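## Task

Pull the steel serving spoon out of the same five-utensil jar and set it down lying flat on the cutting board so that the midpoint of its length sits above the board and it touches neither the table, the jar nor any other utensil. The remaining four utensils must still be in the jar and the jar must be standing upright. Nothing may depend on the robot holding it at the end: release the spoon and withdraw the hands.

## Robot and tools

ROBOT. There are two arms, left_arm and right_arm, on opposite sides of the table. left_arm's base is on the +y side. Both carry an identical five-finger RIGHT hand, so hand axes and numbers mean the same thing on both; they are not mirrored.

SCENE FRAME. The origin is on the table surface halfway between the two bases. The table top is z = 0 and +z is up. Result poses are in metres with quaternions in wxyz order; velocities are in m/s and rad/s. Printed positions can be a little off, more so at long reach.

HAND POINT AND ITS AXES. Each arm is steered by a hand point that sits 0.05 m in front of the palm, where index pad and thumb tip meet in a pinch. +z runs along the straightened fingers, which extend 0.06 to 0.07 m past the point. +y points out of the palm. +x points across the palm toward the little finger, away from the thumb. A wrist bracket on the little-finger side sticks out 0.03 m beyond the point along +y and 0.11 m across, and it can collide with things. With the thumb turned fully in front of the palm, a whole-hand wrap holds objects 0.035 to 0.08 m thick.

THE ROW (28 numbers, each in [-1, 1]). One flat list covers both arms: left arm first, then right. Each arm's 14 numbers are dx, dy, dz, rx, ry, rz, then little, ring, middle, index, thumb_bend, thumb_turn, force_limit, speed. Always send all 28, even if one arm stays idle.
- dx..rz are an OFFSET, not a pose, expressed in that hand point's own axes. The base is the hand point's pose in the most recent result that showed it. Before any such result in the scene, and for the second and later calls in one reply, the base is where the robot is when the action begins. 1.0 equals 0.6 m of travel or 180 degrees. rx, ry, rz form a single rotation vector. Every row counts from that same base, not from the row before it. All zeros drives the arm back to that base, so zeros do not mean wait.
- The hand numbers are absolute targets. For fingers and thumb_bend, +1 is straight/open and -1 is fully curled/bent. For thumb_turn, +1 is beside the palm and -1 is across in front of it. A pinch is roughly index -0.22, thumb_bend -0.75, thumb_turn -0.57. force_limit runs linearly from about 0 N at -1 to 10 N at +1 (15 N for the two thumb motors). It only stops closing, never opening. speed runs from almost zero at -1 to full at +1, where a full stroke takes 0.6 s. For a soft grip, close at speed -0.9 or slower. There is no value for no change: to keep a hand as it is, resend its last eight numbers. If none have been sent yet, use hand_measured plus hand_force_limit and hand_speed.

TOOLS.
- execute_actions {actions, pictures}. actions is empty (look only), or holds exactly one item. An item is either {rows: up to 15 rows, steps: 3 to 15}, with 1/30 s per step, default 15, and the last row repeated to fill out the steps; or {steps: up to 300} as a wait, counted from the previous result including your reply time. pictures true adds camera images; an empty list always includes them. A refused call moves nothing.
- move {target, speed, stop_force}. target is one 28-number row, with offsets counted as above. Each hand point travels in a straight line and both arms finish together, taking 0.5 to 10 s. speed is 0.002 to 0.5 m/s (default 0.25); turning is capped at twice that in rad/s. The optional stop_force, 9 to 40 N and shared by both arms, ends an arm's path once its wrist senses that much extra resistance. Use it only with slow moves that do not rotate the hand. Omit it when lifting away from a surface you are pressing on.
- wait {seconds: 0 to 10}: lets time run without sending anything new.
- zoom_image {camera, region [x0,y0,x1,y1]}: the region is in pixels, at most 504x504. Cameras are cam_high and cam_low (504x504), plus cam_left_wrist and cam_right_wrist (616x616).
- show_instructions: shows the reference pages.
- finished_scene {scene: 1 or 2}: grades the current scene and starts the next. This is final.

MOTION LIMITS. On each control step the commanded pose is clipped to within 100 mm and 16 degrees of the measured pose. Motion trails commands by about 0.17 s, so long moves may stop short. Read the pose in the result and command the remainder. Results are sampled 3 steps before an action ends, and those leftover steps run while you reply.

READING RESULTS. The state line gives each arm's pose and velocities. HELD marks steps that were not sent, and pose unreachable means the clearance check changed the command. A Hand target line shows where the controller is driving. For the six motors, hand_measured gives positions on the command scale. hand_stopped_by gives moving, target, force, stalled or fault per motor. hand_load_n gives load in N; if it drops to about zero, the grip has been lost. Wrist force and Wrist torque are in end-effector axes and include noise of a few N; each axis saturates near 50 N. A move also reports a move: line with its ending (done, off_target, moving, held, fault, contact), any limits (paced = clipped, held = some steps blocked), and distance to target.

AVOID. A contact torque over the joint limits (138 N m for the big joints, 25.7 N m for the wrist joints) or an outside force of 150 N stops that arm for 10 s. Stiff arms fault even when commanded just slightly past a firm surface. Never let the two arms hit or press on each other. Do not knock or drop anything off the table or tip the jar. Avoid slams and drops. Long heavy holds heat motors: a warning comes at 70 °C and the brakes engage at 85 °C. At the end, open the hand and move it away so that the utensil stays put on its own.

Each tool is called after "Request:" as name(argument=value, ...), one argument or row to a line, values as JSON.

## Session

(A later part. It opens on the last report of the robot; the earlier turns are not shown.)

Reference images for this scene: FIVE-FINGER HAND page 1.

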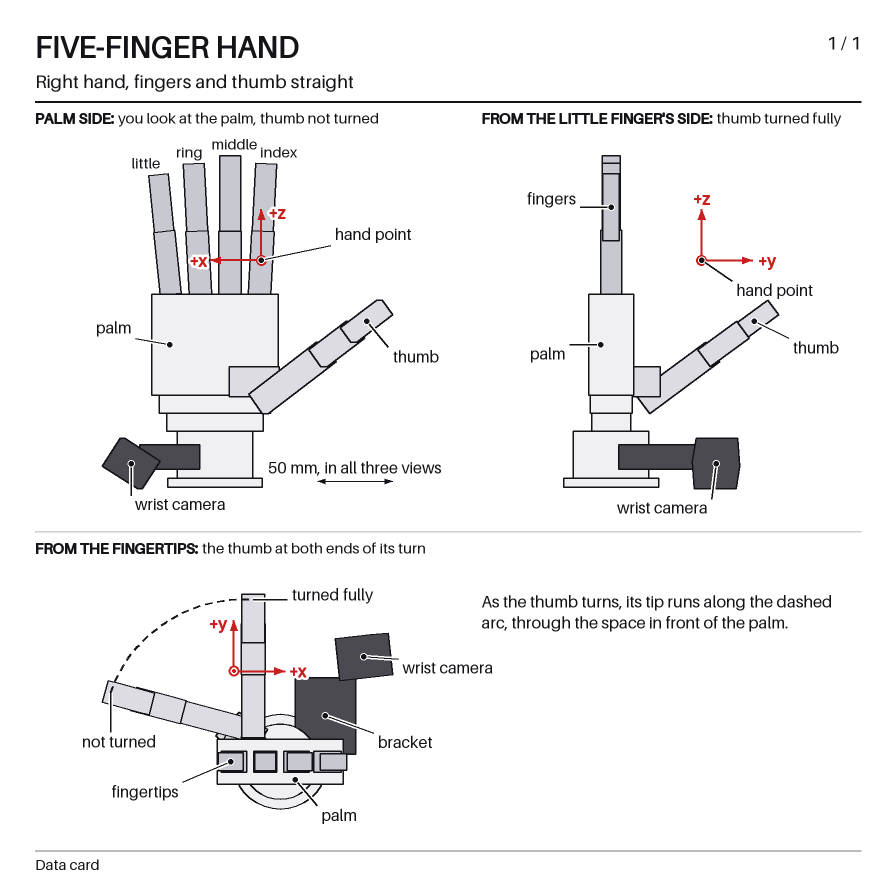

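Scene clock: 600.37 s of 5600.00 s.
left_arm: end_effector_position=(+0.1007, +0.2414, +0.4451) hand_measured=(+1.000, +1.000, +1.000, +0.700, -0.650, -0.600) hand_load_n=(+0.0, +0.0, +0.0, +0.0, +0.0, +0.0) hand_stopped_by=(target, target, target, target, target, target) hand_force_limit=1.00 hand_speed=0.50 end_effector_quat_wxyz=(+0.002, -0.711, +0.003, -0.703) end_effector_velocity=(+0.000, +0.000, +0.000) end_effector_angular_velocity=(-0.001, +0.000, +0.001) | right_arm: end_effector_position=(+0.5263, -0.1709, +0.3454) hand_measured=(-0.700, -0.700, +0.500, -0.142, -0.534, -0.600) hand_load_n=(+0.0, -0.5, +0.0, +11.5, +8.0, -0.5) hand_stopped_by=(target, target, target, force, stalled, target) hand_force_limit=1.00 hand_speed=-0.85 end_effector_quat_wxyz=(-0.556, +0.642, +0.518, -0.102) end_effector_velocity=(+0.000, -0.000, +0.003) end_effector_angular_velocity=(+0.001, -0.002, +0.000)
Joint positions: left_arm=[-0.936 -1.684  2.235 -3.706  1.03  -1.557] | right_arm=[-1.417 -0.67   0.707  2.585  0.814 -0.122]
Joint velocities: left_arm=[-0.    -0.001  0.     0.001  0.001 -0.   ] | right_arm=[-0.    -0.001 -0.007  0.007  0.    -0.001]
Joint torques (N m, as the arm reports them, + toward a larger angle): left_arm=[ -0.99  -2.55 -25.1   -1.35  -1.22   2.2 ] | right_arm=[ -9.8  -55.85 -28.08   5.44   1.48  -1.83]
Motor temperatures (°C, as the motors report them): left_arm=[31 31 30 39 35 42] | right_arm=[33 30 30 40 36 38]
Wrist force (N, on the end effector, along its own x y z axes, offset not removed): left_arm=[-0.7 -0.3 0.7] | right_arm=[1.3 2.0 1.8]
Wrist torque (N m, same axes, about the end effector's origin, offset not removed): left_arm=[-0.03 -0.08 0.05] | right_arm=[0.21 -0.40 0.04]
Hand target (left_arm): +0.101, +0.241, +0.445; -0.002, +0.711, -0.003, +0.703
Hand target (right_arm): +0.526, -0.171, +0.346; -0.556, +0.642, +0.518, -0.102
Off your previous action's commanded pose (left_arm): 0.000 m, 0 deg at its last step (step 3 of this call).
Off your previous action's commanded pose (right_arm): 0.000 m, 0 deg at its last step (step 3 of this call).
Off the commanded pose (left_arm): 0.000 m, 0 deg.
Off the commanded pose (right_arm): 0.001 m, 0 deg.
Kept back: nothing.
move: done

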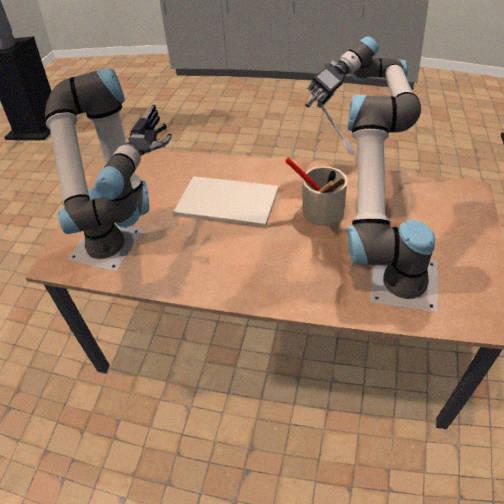

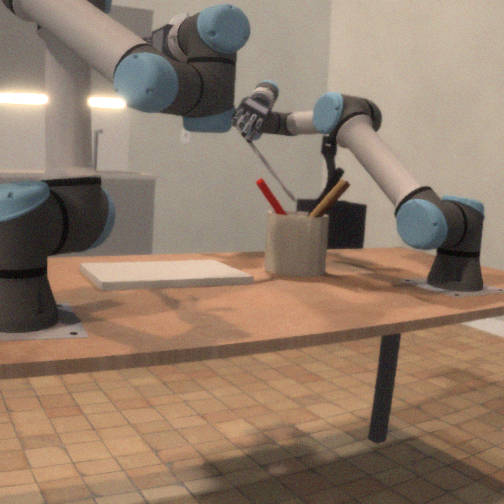

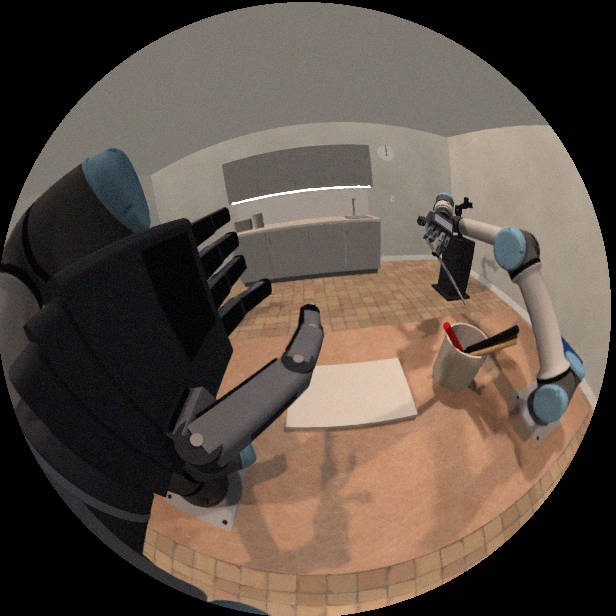

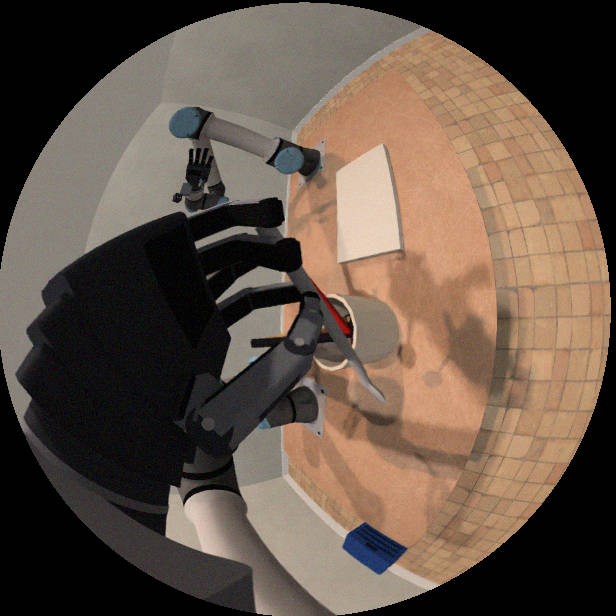

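Request:
move(
  target=[0,0,0,0,0,0,1,1,1,0.7,-0.65,-0.6,1,0.5,0.075,-0.137,-0.06,0,0,0,-0.7,-0.7,0.5,-0.92,-0.55,-0.6,1,-0.85],
  speed=0.05,
)

Request:
move(
  target=[0,0,0,0,0,0,1,1,1,0.7,-0.65,-0.6,1,0.5,0.203,-0.06,0.449,0,0,0,-0.7,-0.7,0.5,-0.92,-0.55,-0.6,1,-0.85],
  speed=0.05,
)

Scene clock: 603.07 s of 5600.00 s.
left_arm: end_effector_position=(+0.1007, +0.2414, +0.4451) hand_measured=(+1.000, +1.000, +1.000, +0.700, -0.650, -0.600) hand_load_n=(+0.0, +0.0, +0.0, +0.0, +0.0, +0.0) hand_stopped_by=(target, target, target, target, target, target) hand_force_limit=1.00 hand_speed=0.50 end_effector_quat_wxyz=(+0.002, -0.711, +0.003, -0.703) end_effector_velocity=(+0.000, +0.000, +0.000) end_effector_angular_velocity=(-0.001, +0.001, +0.001) | right_arm: end_effector_position=(+0.5263, -0.1707, +0.4454) hand_measured=(-0.700, -0.700, +0.500, -0.142, -0.534, -0.600) hand_load_n=(+0.0, -0.5, +0.0, +11.5, +8.0, -0.5) hand_stopped_by=(target, target, target, force, stalled, target) hand_force_limit=1.00 hand_speed=-0.85 end_effector_quat_wxyz=(-0.556, +0.642, +0.518, -0.101) end_effector_velocity=(+0.000, +0.001, +0.003) end_effector_angular_velocity=(-0.002, +0.001, +0.002)
Joint positions: left_arm=[-0.936 -1.684  2.235 -3.706  1.03  -1.557] | right_arm=[-1.417 -0.617  0.348  2.89   0.813 -0.123]
Joint velocities: left_arm=[ 0.    -0.001  0.     0.     0.    -0.   ] | right_arm=[ 0.003  0.014 -0.034  0.019 -0.     0.003]
Joint torques (N m, as the arm reports them, + toward a larger angle): left_arm=[  0.01  -2.5  -25.25  -1.24  -1.24   2.19] | right_arm=[ 15.99 -40.43 -27.29   5.68   1.65   2.37]
Motor temperatures (°C, as the motors report them): left_arm=[31 31 30 39 35 42] | right_arm=[33 30 30 40 36 38]
Wrist force (N, on the end effector, along its own x y z axes, offset not removed): left_arm=[0.1 0.3 -0.8] | right_arm=[0.1 3.8 1.1]
Wrist torque (N m, same axes, about the end effector's origin, offset not removed): left_arm=[0.06 -0.22 0.08] | right_arm=[0.55 -0.31 0.03]
Hand target (left_arm): +0.101, +0.241, +0.445; -0.002, +0.711, -0.003, +0.703
Hand target (right_arm): +0.526, -0.171, +0.446; -0.556, +0.642, +0.518, -0.102
Off the commanded pose (left_arm): 0.000 m, 0 deg.
Off the commanded pose (right_arm): 0.000 m, 0 deg.
Kept back: nothing.
move: done

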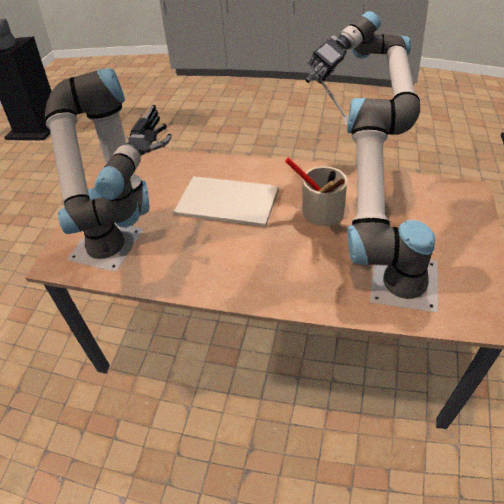

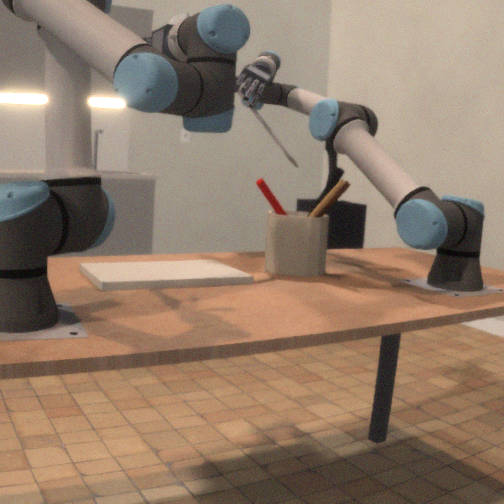

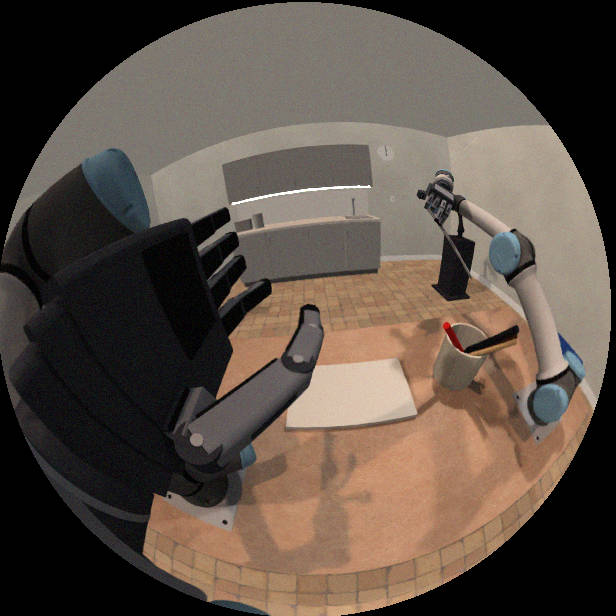

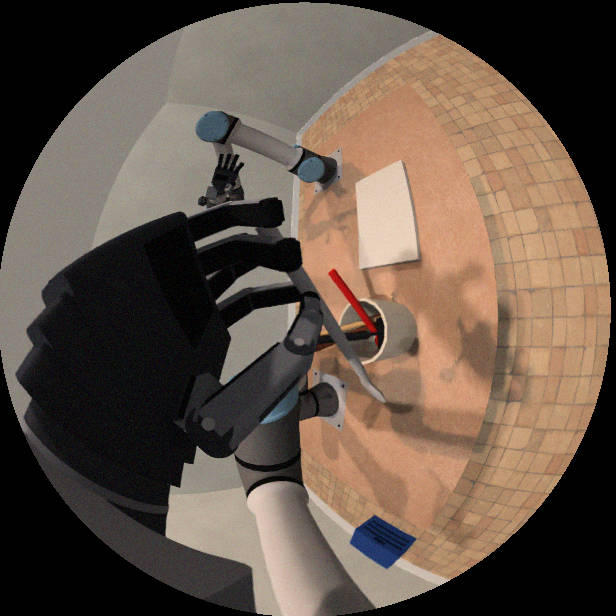

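Scene clock: 609.47 s of 5600.00 s.
left_arm: end_effector_position=(+0.1007, +0.2414, +0.4451) hand_measured=(+1.000, +1.000, +1.000, +0.700, -0.650, -0.600) hand_load_n=(+0.0, +0.0, +0.0, +0.0, +0.0, +0.0) hand_stopped_by=(target, target, target, target, target, target) hand_force_limit=1.00 hand_speed=0.50 end_effector_quat_wxyz=(+0.002, -0.711, +0.003, -0.703) end_effector_velocity=(+0.000, -0.000, +0.000) end_effector_angular_velocity=(-0.002, +0.001, -0.001) | right_arm: end_effector_position=(+0.3701, +0.0815, +0.4317) hand_measured=(-0.700, -0.700, +0.500, -0.142, -0.534, -0.600) hand_load_n=(+0.0, -0.5, +0.0, +11.5, +8.0, -0.5) hand_stopped_by=(target, target, target, force, stalled, target) hand_force_limit=1.00 hand_speed=-0.85 end_effector_quat_wxyz=(-0.574, +0.633, +0.511, -0.095) end_effector_velocity=(-0.002, +0.003, -0.000) end_effector_angular_velocity=(+0.002, +0.005, -0.000)
Joint positions: left_arm=[-0.936 -1.684  2.235 -3.706  1.03  -1.557] | right_arm=[-0.993 -0.458  0.036  2.708  0.443  0.29 ]
Joint velocities: left_arm=[-0.    -0.001 -0.    -0.    -0.001 -0.002] | right_arm=[ 0.004  0.002 -0.    -0.    -0.006  0.002]
Joint torques (N m, as the arm reports them, + toward a larger angle): left_arm=[ -0.3   -2.39 -24.9   -1.34  -1.29   2.25] | right_arm=[ 14.22 -43.21 -27.55   0.21  -3.59   1.7 ]
Motor temperatures (°C, as the motors report them): left_arm=[31 31 30 39 35 42] | right_arm=[33 30 30 40 36 38]
Wrist force (N, on the end effector, along its own x y z axes, offset not removed): left_arm=[0.0 -0.9 -0.6] | right_arm=[1.7 3.6 3.5]
Wrist torque (N m, same axes, about the end effector's origin, offset not removed): left_arm=[-0.06 -0.25 0.08] | right_arm=[0.28 -0.56 0.11]
Hand target (left_arm): +0.101, +0.241, +0.445; -0.002, +0.711, -0.003, +0.703
Hand target (right_arm): +0.370, +0.082, +0.432; -0.574, +0.633, +0.510, -0.095
Off the commanded pose (left_arm): 0.000 m, 0 deg.
Off the commanded pose (right_arm): 0.001 m, 3 deg.
elbow stopped short (right arm): the move would have taken joint 3 (elbow) straighter than the controller allows; a more bent joint 3 avoids this.
Kept back: nothing.
move: off_target (right_arm)

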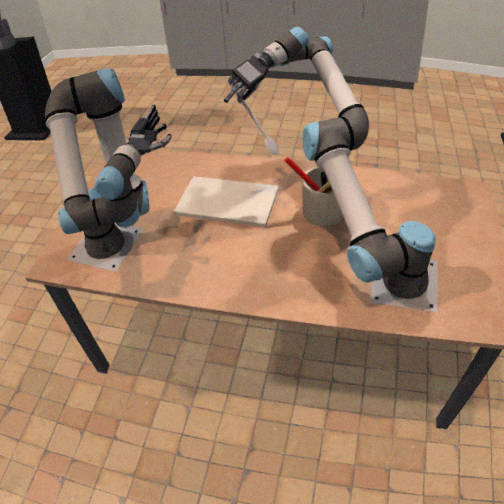

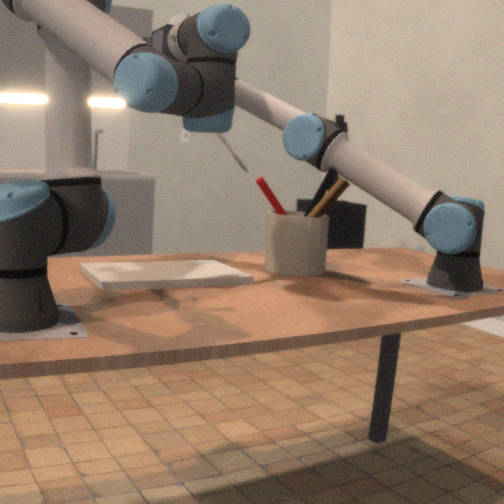

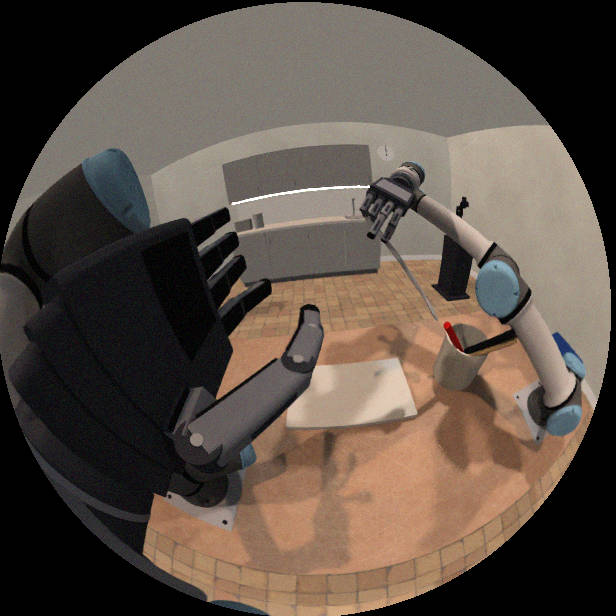

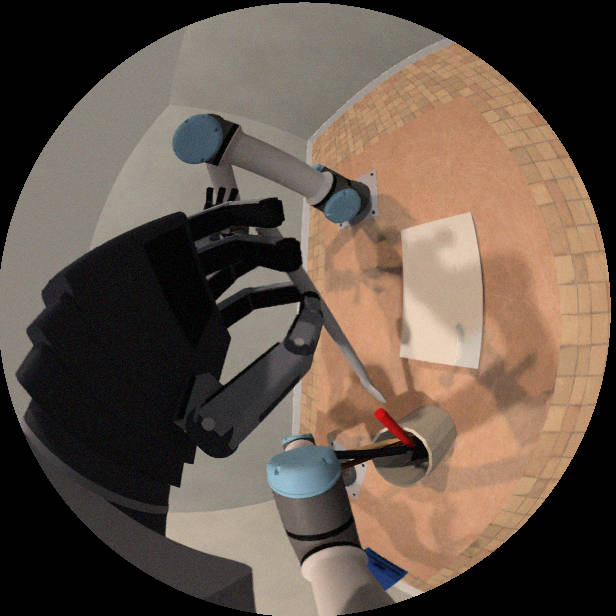

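Request:
move(
  target=[0,0,0,0,0,0,1,1,1,0.7,-0.65,-0.6,1,0.5,-0.082,0.008,-0.117,-0.124,0.228,0.1,-0.7,-0.7,0.5,-0.92,-0.55,-0.6,1,-0.85],
  speed=0.05,
)

Scene clock: 618.77 s of 5600.00 s.
left_arm: end_effector_position=(+0.1007, +0.2414, +0.4451) hand_measured=(+1.000, +1.000, +1.000, +0.700, -0.650, -0.600) hand_load_n=(+0.0, +0.0, +0.0, +0.0, +0.0, +0.0) hand_stopped_by=(target, target, target, target, target, target) hand_force_limit=1.00 hand_speed=0.50 end_effector_quat_wxyz=(+0.002, -0.711, +0.003, -0.703) end_effector_velocity=(-0.001, -0.000, -0.000) end_effector_angular_velocity=(+0.001, -0.001, -0.001) | right_arm: end_effector_position=(+0.3998, +0.0013, +0.4274) hand_measured=(-0.700, -0.700, +0.500, -0.142, -0.534, -0.600) hand_load_n=(+0.0, -0.5, +0.0, +11.5, +8.0, -0.5) hand_stopped_by=(target, target, target, force, stalled, target) hand_force_limit=1.00 hand_speed=-0.85 end_effector_quat_wxyz=(-0.563, +0.793, +0.185, +0.143) end_effector_velocity=(+0.001, -0.002, -0.001) end_effector_angular_velocity=(-0.000, -0.000, -0.017)
Joint positions: left_arm=[-0.936 -1.684  2.235 -3.706  1.03  -1.557] | right_arm=[-1.122 -1.236  1.015  0.908  0.537  2.05 ]
Joint velocities: left_arm=[-0.001  0.002 -0.    -0.    -0.     0.001] | right_arm=[-0.001 -0.012  0.014 -0.02   0.013  0.02 ]
Joint torques (N m, as the arm reports them, + toward a larger angle): left_arm=[ -0.26  -2.36 -24.31  -1.29  -1.37   2.18] | right_arm=[-14.   -43.53 -10.03  -1.36   0.52   2.83]
Motor temperatures (°C, as the motors report them): left_arm=[31 31 30 39 35 42] | right_arm=[33 30 30 40 36 38]
Wrist force (N, on the end effector, along its own x y z axes, offset not removed): left_arm=[-0.5 -1.3 0.6] | right_arm=[0.5 3.8 3.6]
Wrist torque (N m, same axes, about the end effector's origin, offset not removed): left_arm=[-0.23 -0.13 0.06] | right_arm=[0.41 -0.40 -0.03]
Hand target (left_arm): +0.101, +0.241, +0.445; -0.002, +0.711, -0.003, +0.703
Hand target (right_arm): +0.400, +0.001, +0.427; -0.563, +0.793, +0.184, +0.143
Off the commanded pose (left_arm): 0.000 m, 0 deg.
Off the commanded pose (right_arm): 0.000 m, 0 deg.
Kept back: nothing.
move: done

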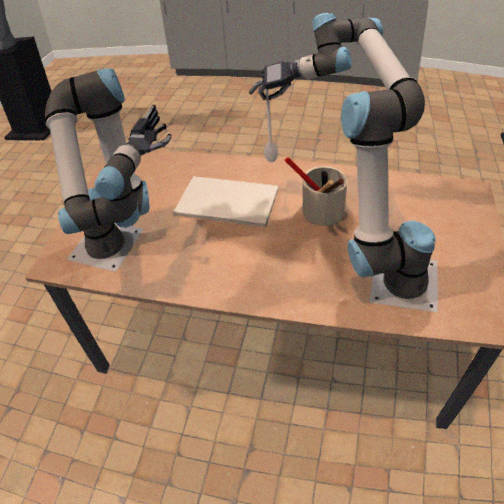

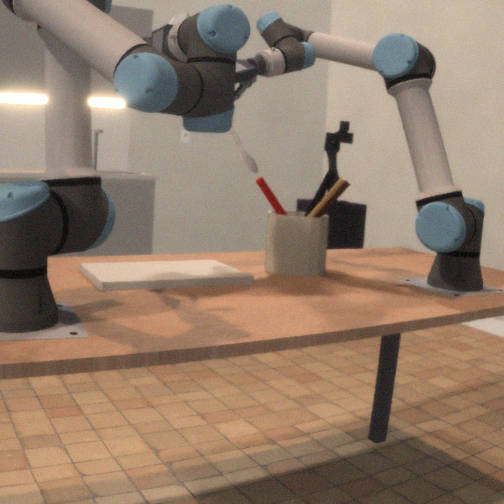

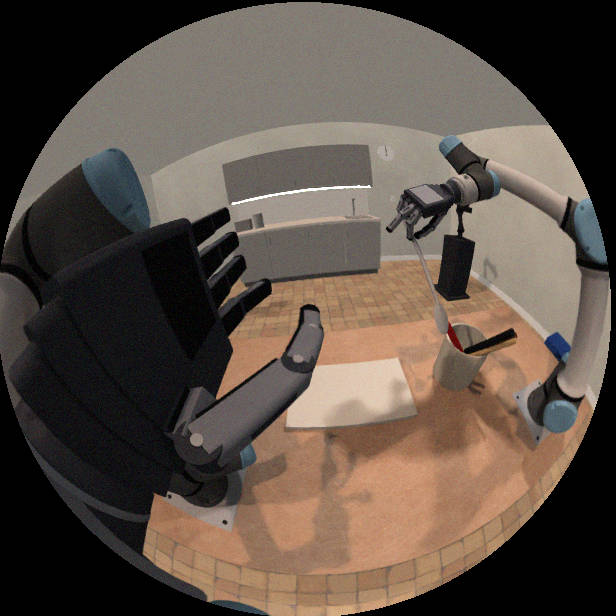

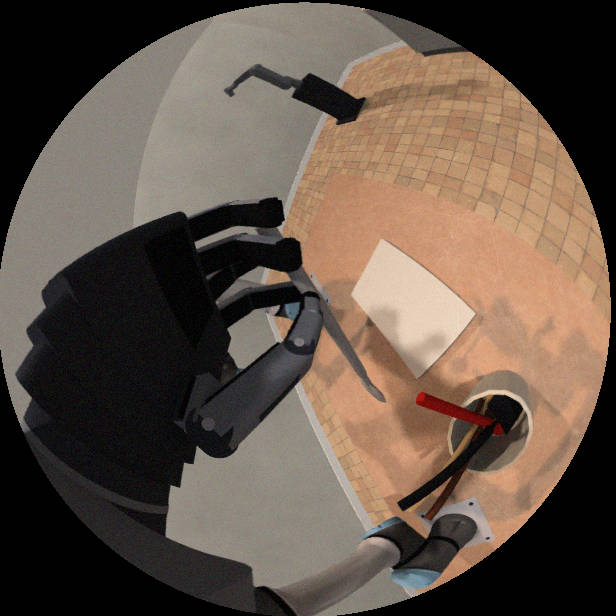

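Request:
move(
  target=[0,0,0,0,0,0,1,1,1,0.7,-0.65,-0.6,1,0.5,-0.096,0.161,0.208,0,0,0,-0.7,-0.7,0.5,-0.92,-0.55,-0.6,1,-0.85],
  speed=0.05,
)

Scene clock: 622.80 s of 5600.00 s.
left_arm: end_effector_position=(+0.1007, +0.2414, +0.4451) hand_measured=(+1.000, +1.000, +1.000, +0.700, -0.650, -0.600) hand_load_n=(+0.0, +0.0, +0.0, +0.0, +0.0, +0.0) hand_stopped_by=(target, target, target, target, target, target) hand_force_limit=1.00 hand_speed=0.50 end_effector_quat_wxyz=(+0.002, -0.711, +0.003, -0.703) end_effector_velocity=(-0.000, -0.000, -0.000) end_effector_angular_velocity=(+0.001, -0.001, +0.001) | right_arm: end_effector_position=(+0.3945, +0.0829, +0.2812) hand_measured=(-0.700, -0.700, +0.500, -0.142, -0.534, -0.600) hand_load_n=(+0.0, -0.5, +0.0, +11.5, +8.0, -0.5) hand_stopped_by=(target, target, target, force, stalled, target) hand_force_limit=1.00 hand_speed=-0.85 end_effector_quat_wxyz=(-0.563, +0.793, +0.185, +0.143) end_effector_velocity=(+0.000, +0.001, -0.003) end_effector_angular_velocity=(+0.000, +0.001, -0.001)
Joint positions: left_arm=[-0.936 -1.684  2.235 -3.706  1.03  -1.557] | right_arm=[-0.968 -1.145  1.243  0.458  0.662  2.209]
Joint velocities: left_arm=[ 0.001  0.002 -0.    -0.    -0.    -0.   ] | right_arm=[ 0.002  0.003  0.002 -0.008  0.002  0.003]
Joint torques (N m, as the arm reports them, + toward a larger angle): left_arm=[ -0.64  -2.52 -24.58  -1.32  -1.33   2.11] | right_arm=[ 12.3  -26.92 -13.89  -2.36   0.9    2.23]
Motor temperatures (°C, as the motors report them): left_arm=[31 31 30 39 35 42] | right_arm=[33 30 30 40 36 38]
Wrist force (N, on the end effector, along its own x y z axes, offset not removed): left_arm=[-1.0 -1.1 -0.2] | right_arm=[-1.1 2.8 2.3]
Wrist torque (N m, same axes, about the end effector's origin, offset not removed): left_arm=[-0.14 -0.06 -0.03] | right_arm=[0.32 -0.11 -0.05]
Hand target (left_arm): +0.101, +0.241, +0.445; -0.002, +0.711, -0.003, +0.703
Hand target (right_arm): +0.394, +0.083, +0.281; -0.563, +0.793, +0.185, +0.143
Off the commanded pose (left_arm): 0.000 m, 0 deg.
Off the commanded pose (right_arm): 0.001 m, 0 deg.
Kept back: nothing.
move: done

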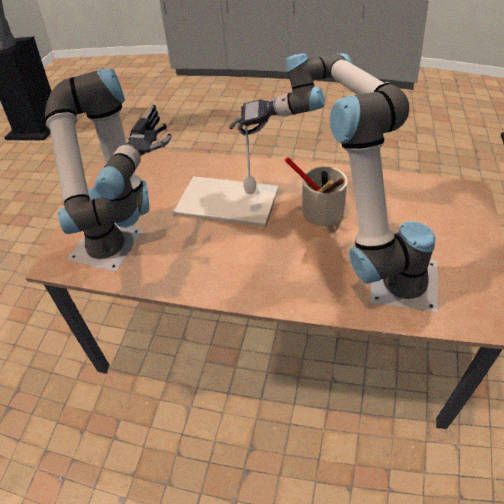

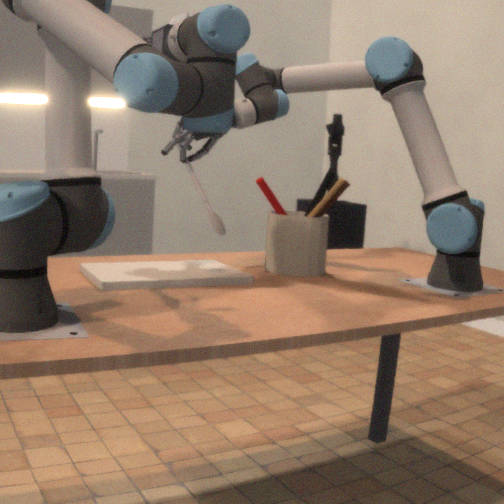

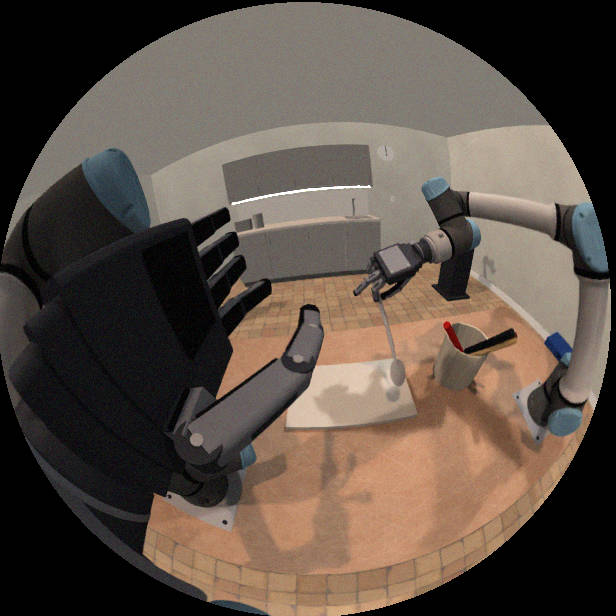

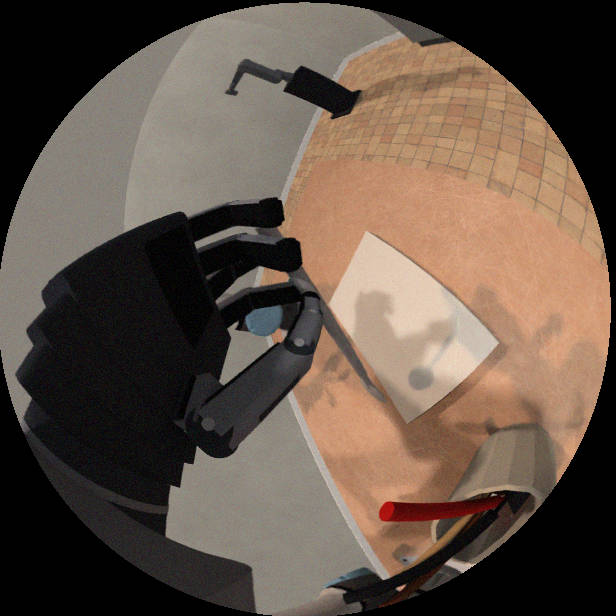

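Request:
move(
  target=[0,0,0,0,0,0,1,1,1,0.7,-0.65,-0.6,1,0.5,-0.04,0.062,0.133,0,0,0,-0.7,-0.7,0.5,-0.92,-0.55,-0.6,1,-0.85],
  speed=0.03,
)

Scene clock: 626.47 s of 5600.00 s.
left_arm: end_effector_position=(+0.1007, +0.2414, +0.4451) hand_measured=(+1.000, +1.000, +1.000, +0.700, -0.650, -0.600) hand_load_n=(+0.0, +0.0, +0.0, +0.0, +0.0, +0.0) hand_stopped_by=(target, target, target, target, target, target) hand_force_limit=1.00 hand_speed=0.50 end_effector_quat_wxyz=(+0.002, -0.711, +0.003, -0.703) end_effector_velocity=(-0.000, -0.000, -0.000) end_effector_angular_velocity=(+0.001, -0.001, -0.001) | right_arm: end_effector_position=(+0.3913, +0.1440, +0.2140) hand_measured=(-0.700, -0.700, +0.500, -0.142, -0.534, -0.600) hand_load_n=(+0.0, -0.5, +0.0, +11.5, +8.0, -0.5) hand_stopped_by=(target, target, target, force, stalled, target) hand_force_limit=1.00 hand_speed=-0.85 end_effector_quat_wxyz=(-0.564, +0.792, +0.185, +0.143) end_effector_velocity=(-0.000, +0.002, -0.002) end_effector_angular_velocity=(+0.000, +0.000, -0.000)
Joint positions: left_arm=[-0.936 -1.684  2.235 -3.706  1.03  -1.557] | right_arm=[-0.872 -1.021  1.221  0.298  0.745  2.284]
Joint velocities: left_arm=[-0.     0.001  0.     0.    -0.001  0.001] | right_arm=[ 0.002  0.004 -0.002 -0.004  0.002  0.002]
Joint torques (N m, as the arm reports them, + toward a larger angle): left_arm=[ -0.41  -2.44 -24.37  -1.4   -1.34   2.15] | right_arm=[ 14.45 -33.23 -31.59  -2.55   1.39   2.35]
Motor temperatures (°C, as the motors report them): left_arm=[31 30 30 39 35 42] | right_arm=[33 30 30 40 36 38]
Wrist force (N, on the end effector, along its own x y z axes, offset not removed): left_arm=[1.1 -1.1 1.7] | right_arm=[1.1 3.5 3.7]
Wrist torque (N m, same axes, about the end effector's origin, offset not removed): left_arm=[-0.23 -0.48 0.21] | right_arm=[0.34 -0.46 0.10]
Hand target (left_arm): +0.101, +0.241, +0.445; -0.002, +0.711, -0.003, +0.703
Hand target (right_arm): +0.391, +0.144, +0.214; -0.564, +0.792, +0.185, +0.143
Off the commanded pose (left_arm): 0.000 m, 0 deg.
Off the commanded pose (right_arm): 0.000 m, 0 deg.
Kept back: nothing.
move: done

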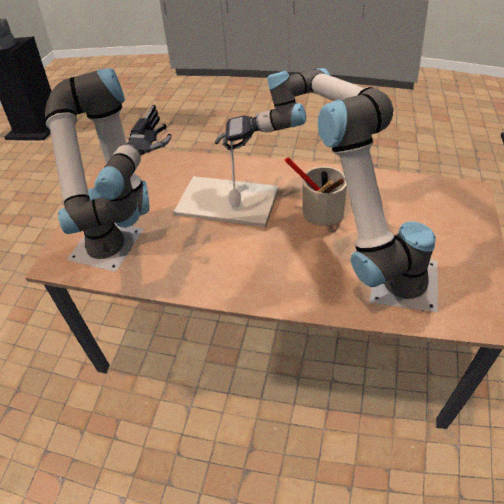

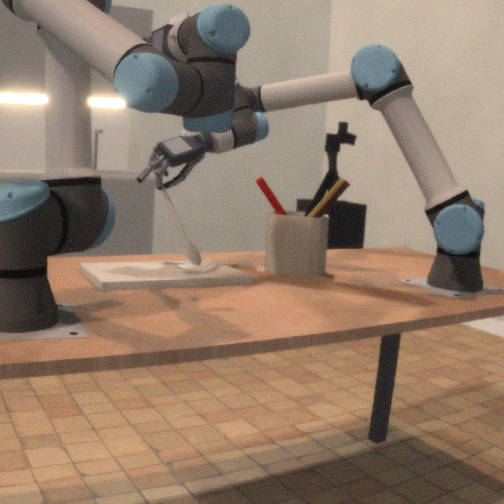

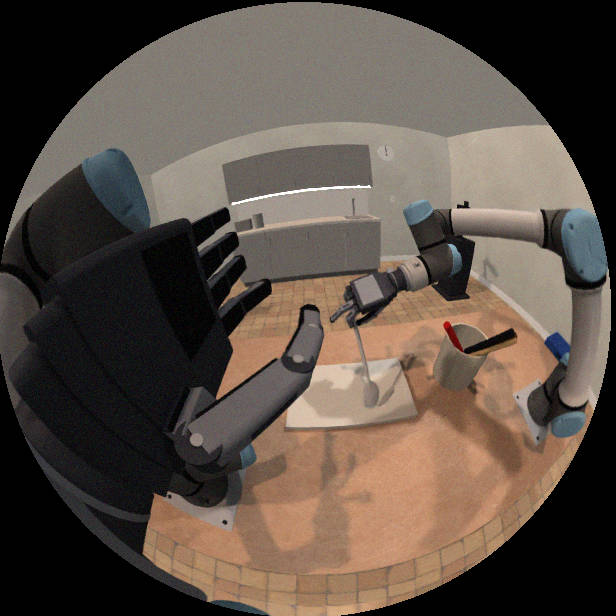

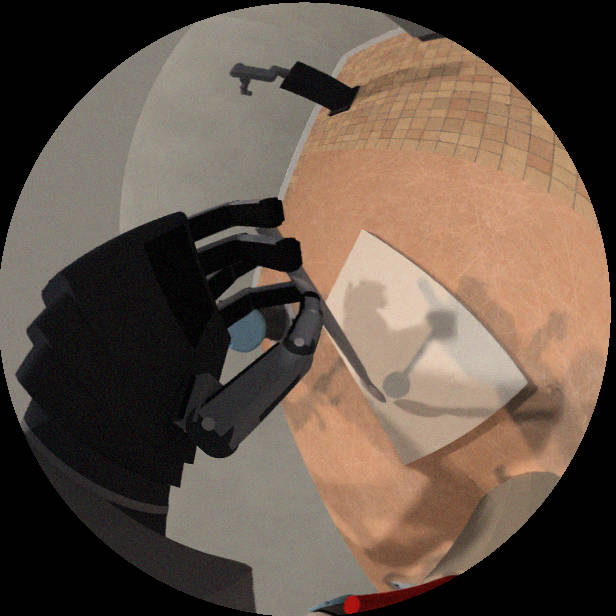

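Request:
move(
  target=[0,0,0,0,0,0,1,1,1,0.7,-0.65,-0.6,1,0.5,0.04,0.173,0.062,0,0,0,-0.7,-0.7,0.5,-0.92,-0.55,-0.6,1,-0.85],
  speed=0.02,
)

Scene clock: 632.67 s of 5600.00 s.
left_arm: end_effector_position=(+0.1007, +0.2414, +0.4451) hand_measured=(+1.000, +1.000, +1.000, +0.700, -0.650, -0.600) hand_load_n=(+0.0, +0.0, +0.0, +0.0, +0.0, +0.0) hand_stopped_by=(target, target, target, target, target, target) hand_force_limit=1.00 hand_speed=0.50 end_effector_quat_wxyz=(+0.002, -0.711, +0.003, -0.703) end_effector_velocity=(+0.000, +0.000, +0.000) end_effector_angular_velocity=(-0.002, +0.001, -0.000) | right_arm: end_effector_position=(+0.4602, +0.1517, +0.1254) hand_measured=(-0.700, -0.700, +0.500, -0.142, -0.534, -0.600) hand_load_n=(+0.0, +0.0, +0.0, +10.0, +5.0, -0.5) hand_stopped_by=(target, target, target, force, stalled, target) hand_force_limit=1.00 hand_speed=-0.85 end_effector_quat_wxyz=(-0.563, +0.792, +0.185, +0.143) end_effector_velocity=(+0.001, +0.001, -0.002) end_effector_angular_velocity=(-0.001, -0.000, -0.000)
Joint positions: left_arm=[-0.936 -1.684  2.235 -3.706  1.03  -1.557] | right_arm=[-0.931 -0.827  1.134  0.224  0.694  2.24 ]
Joint velocities: left_arm=[-0.001 -0.001 -0.    -0.     0.    -0.001] | right_arm=[-0.     0.006 -0.004 -0.001  0.    -0.001]
Joint torques (N m, as the arm reports them, + toward a larger angle): left_arm=[  0.2   -2.36 -24.37  -1.26  -1.42   2.16] | right_arm=[-13.59 -38.16 -32.32  -2.45  -2.33  -2.26]
Motor temperatures (°C, as the motors report them): left_arm=[31 30 30 39 35 42] | right_arm=[33 30 30 40 36 38]
Wrist force (N, on the end effector, along its own x y z axes, offset not removed): left_arm=[0.5 -0.8 0.0] | right_arm=[-0.6 3.0 2.8]
Wrist torque (N m, same axes, about the end effector's origin, offset not removed): left_arm=[-0.07 -0.31 0.16] | right_arm=[0.38 -0.24 0.00]
Hand target (left_arm): +0.101, +0.241, +0.445; -0.002, +0.711, -0.003, +0.703
Hand target (right_arm): +0.460, +0.152, +0.125; -0.563, +0.792, +0.185, +0.143
Off the commanded pose (left_arm): 0.000 m, 0 deg.
Off the commanded pose (right_arm): 0.000 m, 0 deg.
Kept back: nothing.
move: done

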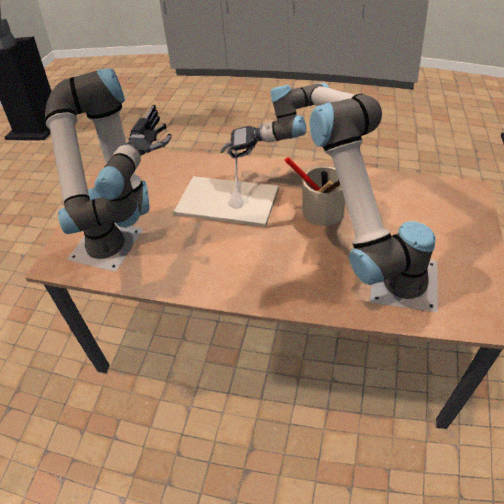

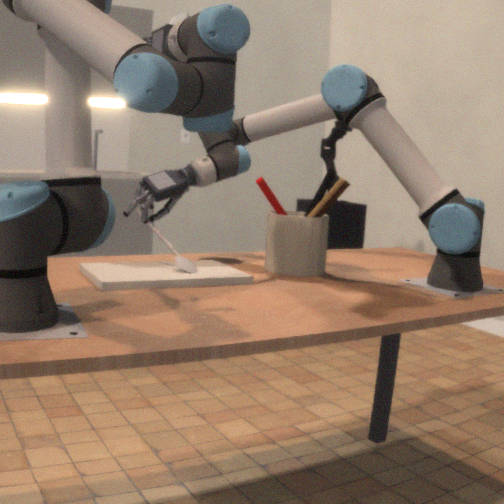

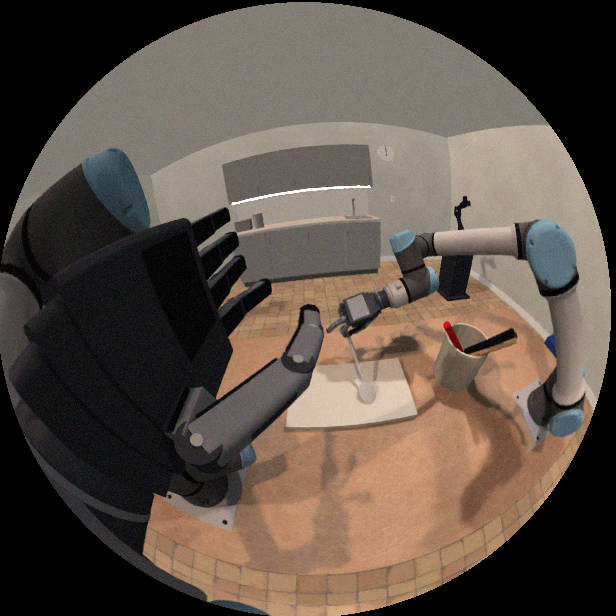

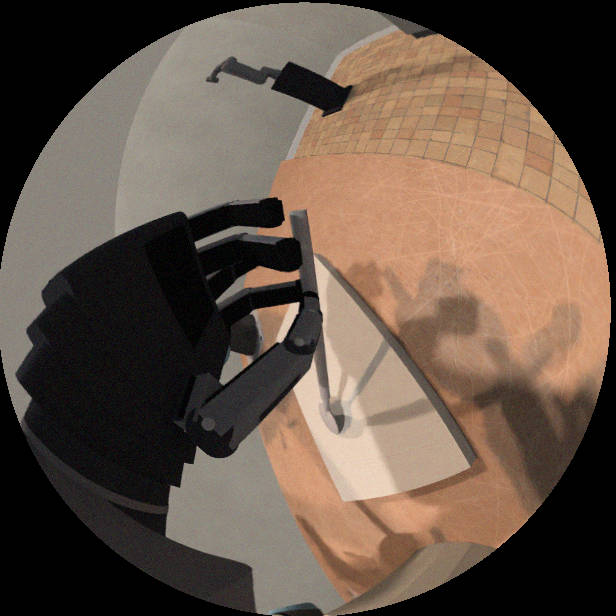

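Request:
move(
  target=[0,0,0,0,0,0,1,1,1,0.7,-0.65,-0.6,1,0.5,-0.079,0.074,0.03,0,0,0,-0.7,-0.7,0.5,-0.92,-0.55,-0.6,1,-0.85],
  speed=0.015,
)

Scene clock: 637.67 s of 5600.00 s.
left_arm: end_effector_position=(+0.1007, +0.2414, +0.4451) hand_measured=(+1.000, +1.000, +1.000, +0.700, -0.650, -0.600) hand_load_n=(+0.0, +0.0, +0.0, +0.0, +0.0, +0.0) hand_stopped_by=(target, target, target, target, target, target) hand_force_limit=1.00 hand_speed=0.50 end_effector_quat_wxyz=(+0.002, -0.711, +0.003, -0.703) end_effector_velocity=(+0.000, -0.000, +0.000) end_effector_angular_velocity=(-0.001, -0.001, +0.000) | right_arm: end_effector_position=(+0.4386, +0.1492, +0.0620) hand_measured=(-0.700, -0.700, +0.500, -0.142, -0.540, -0.600) hand_load_n=(+0.0, +0.0, +0.0, +0.0, +0.0, +0.0) hand_stopped_by=(target, target, target, force, stalled, target) hand_force_limit=1.00 hand_speed=-0.85 end_effector_quat_wxyz=(-0.563, +0.792, +0.185, +0.143) end_effector_velocity=(-0.001, -0.000, -0.003) end_effector_angular_velocity=(+0.000, -0.001, +0.001)
Joint positions: left_arm=[-0.936 -1.684  2.235 -3.706  1.03  -1.557] | right_arm=[-0.914 -0.808  1.274  0.055  0.709  2.254]
Joint velocities: left_arm=[ 0.001 -0.     0.     0.    -0.001 -0.001] | right_arm=[ 0.001  0.001  0.005 -0.007 -0.    -0.   ]
Joint torques (N m, as the arm reports them, + toward a larger angle): left_arm=[ -0.36  -2.53 -24.2   -1.31  -1.42   2.21] | right_arm=[ 13.24 -35.89  -7.81  -2.28   1.29   2.7 ]
Motor temperatures (°C, as the motors report them): left_arm=[31 30 30 39 35 42] | right_arm=[33 30 30 40 36 38]
Wrist force (N, on the end effector, along its own x y z axes, offset not removed): left_arm=[0.4 -1.6 0.7] | right_arm=[1.1 3.7 0.9]
Wrist torque (N m, same axes, about the end effector's origin, offset not removed): left_arm=[-0.23 -0.31 0.08] | right_arm=[0.63 -0.34 0.18]
Hand target (left_arm): +0.101, +0.241, +0.445; -0.002, +0.711, -0.003, +0.703
Hand target (right_arm): +0.438, +0.149, +0.062; -0.563, +0.792, +0.185, +0.143
Off the commanded pose (left_arm): 0.000 m, 0 deg.
Off the commanded pose (right_arm): 0.000 m, 0 deg.
Kept back: nothing.
move: done

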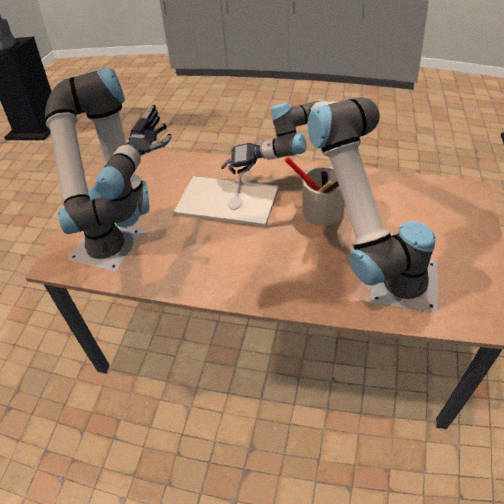

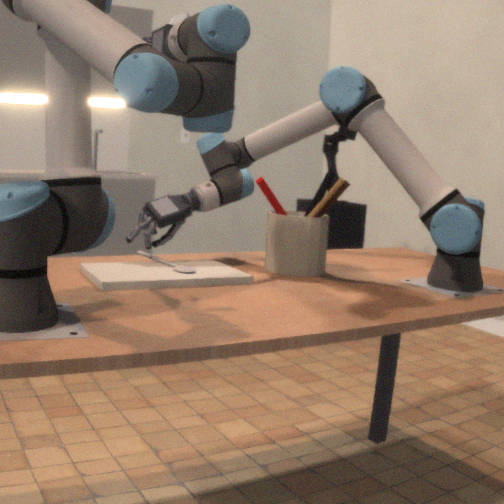

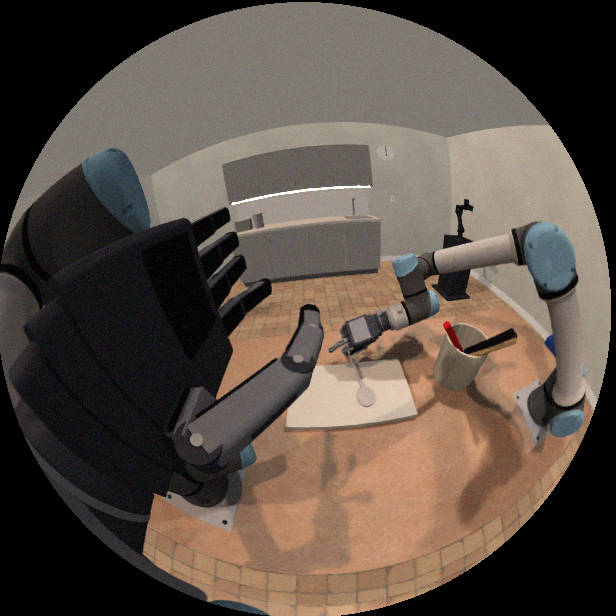

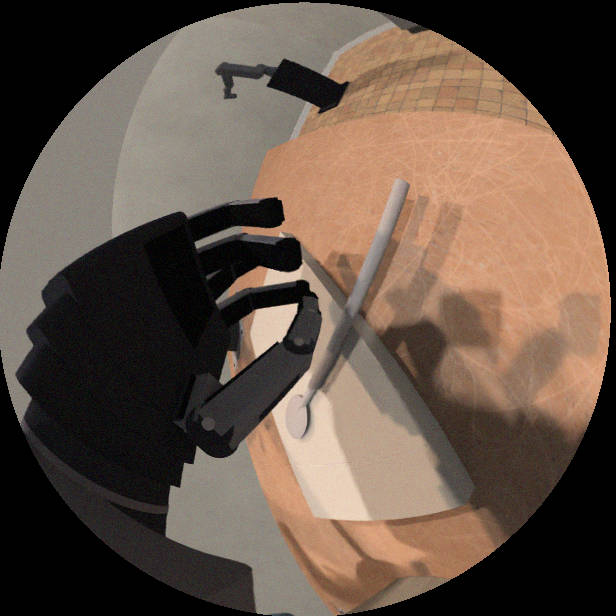

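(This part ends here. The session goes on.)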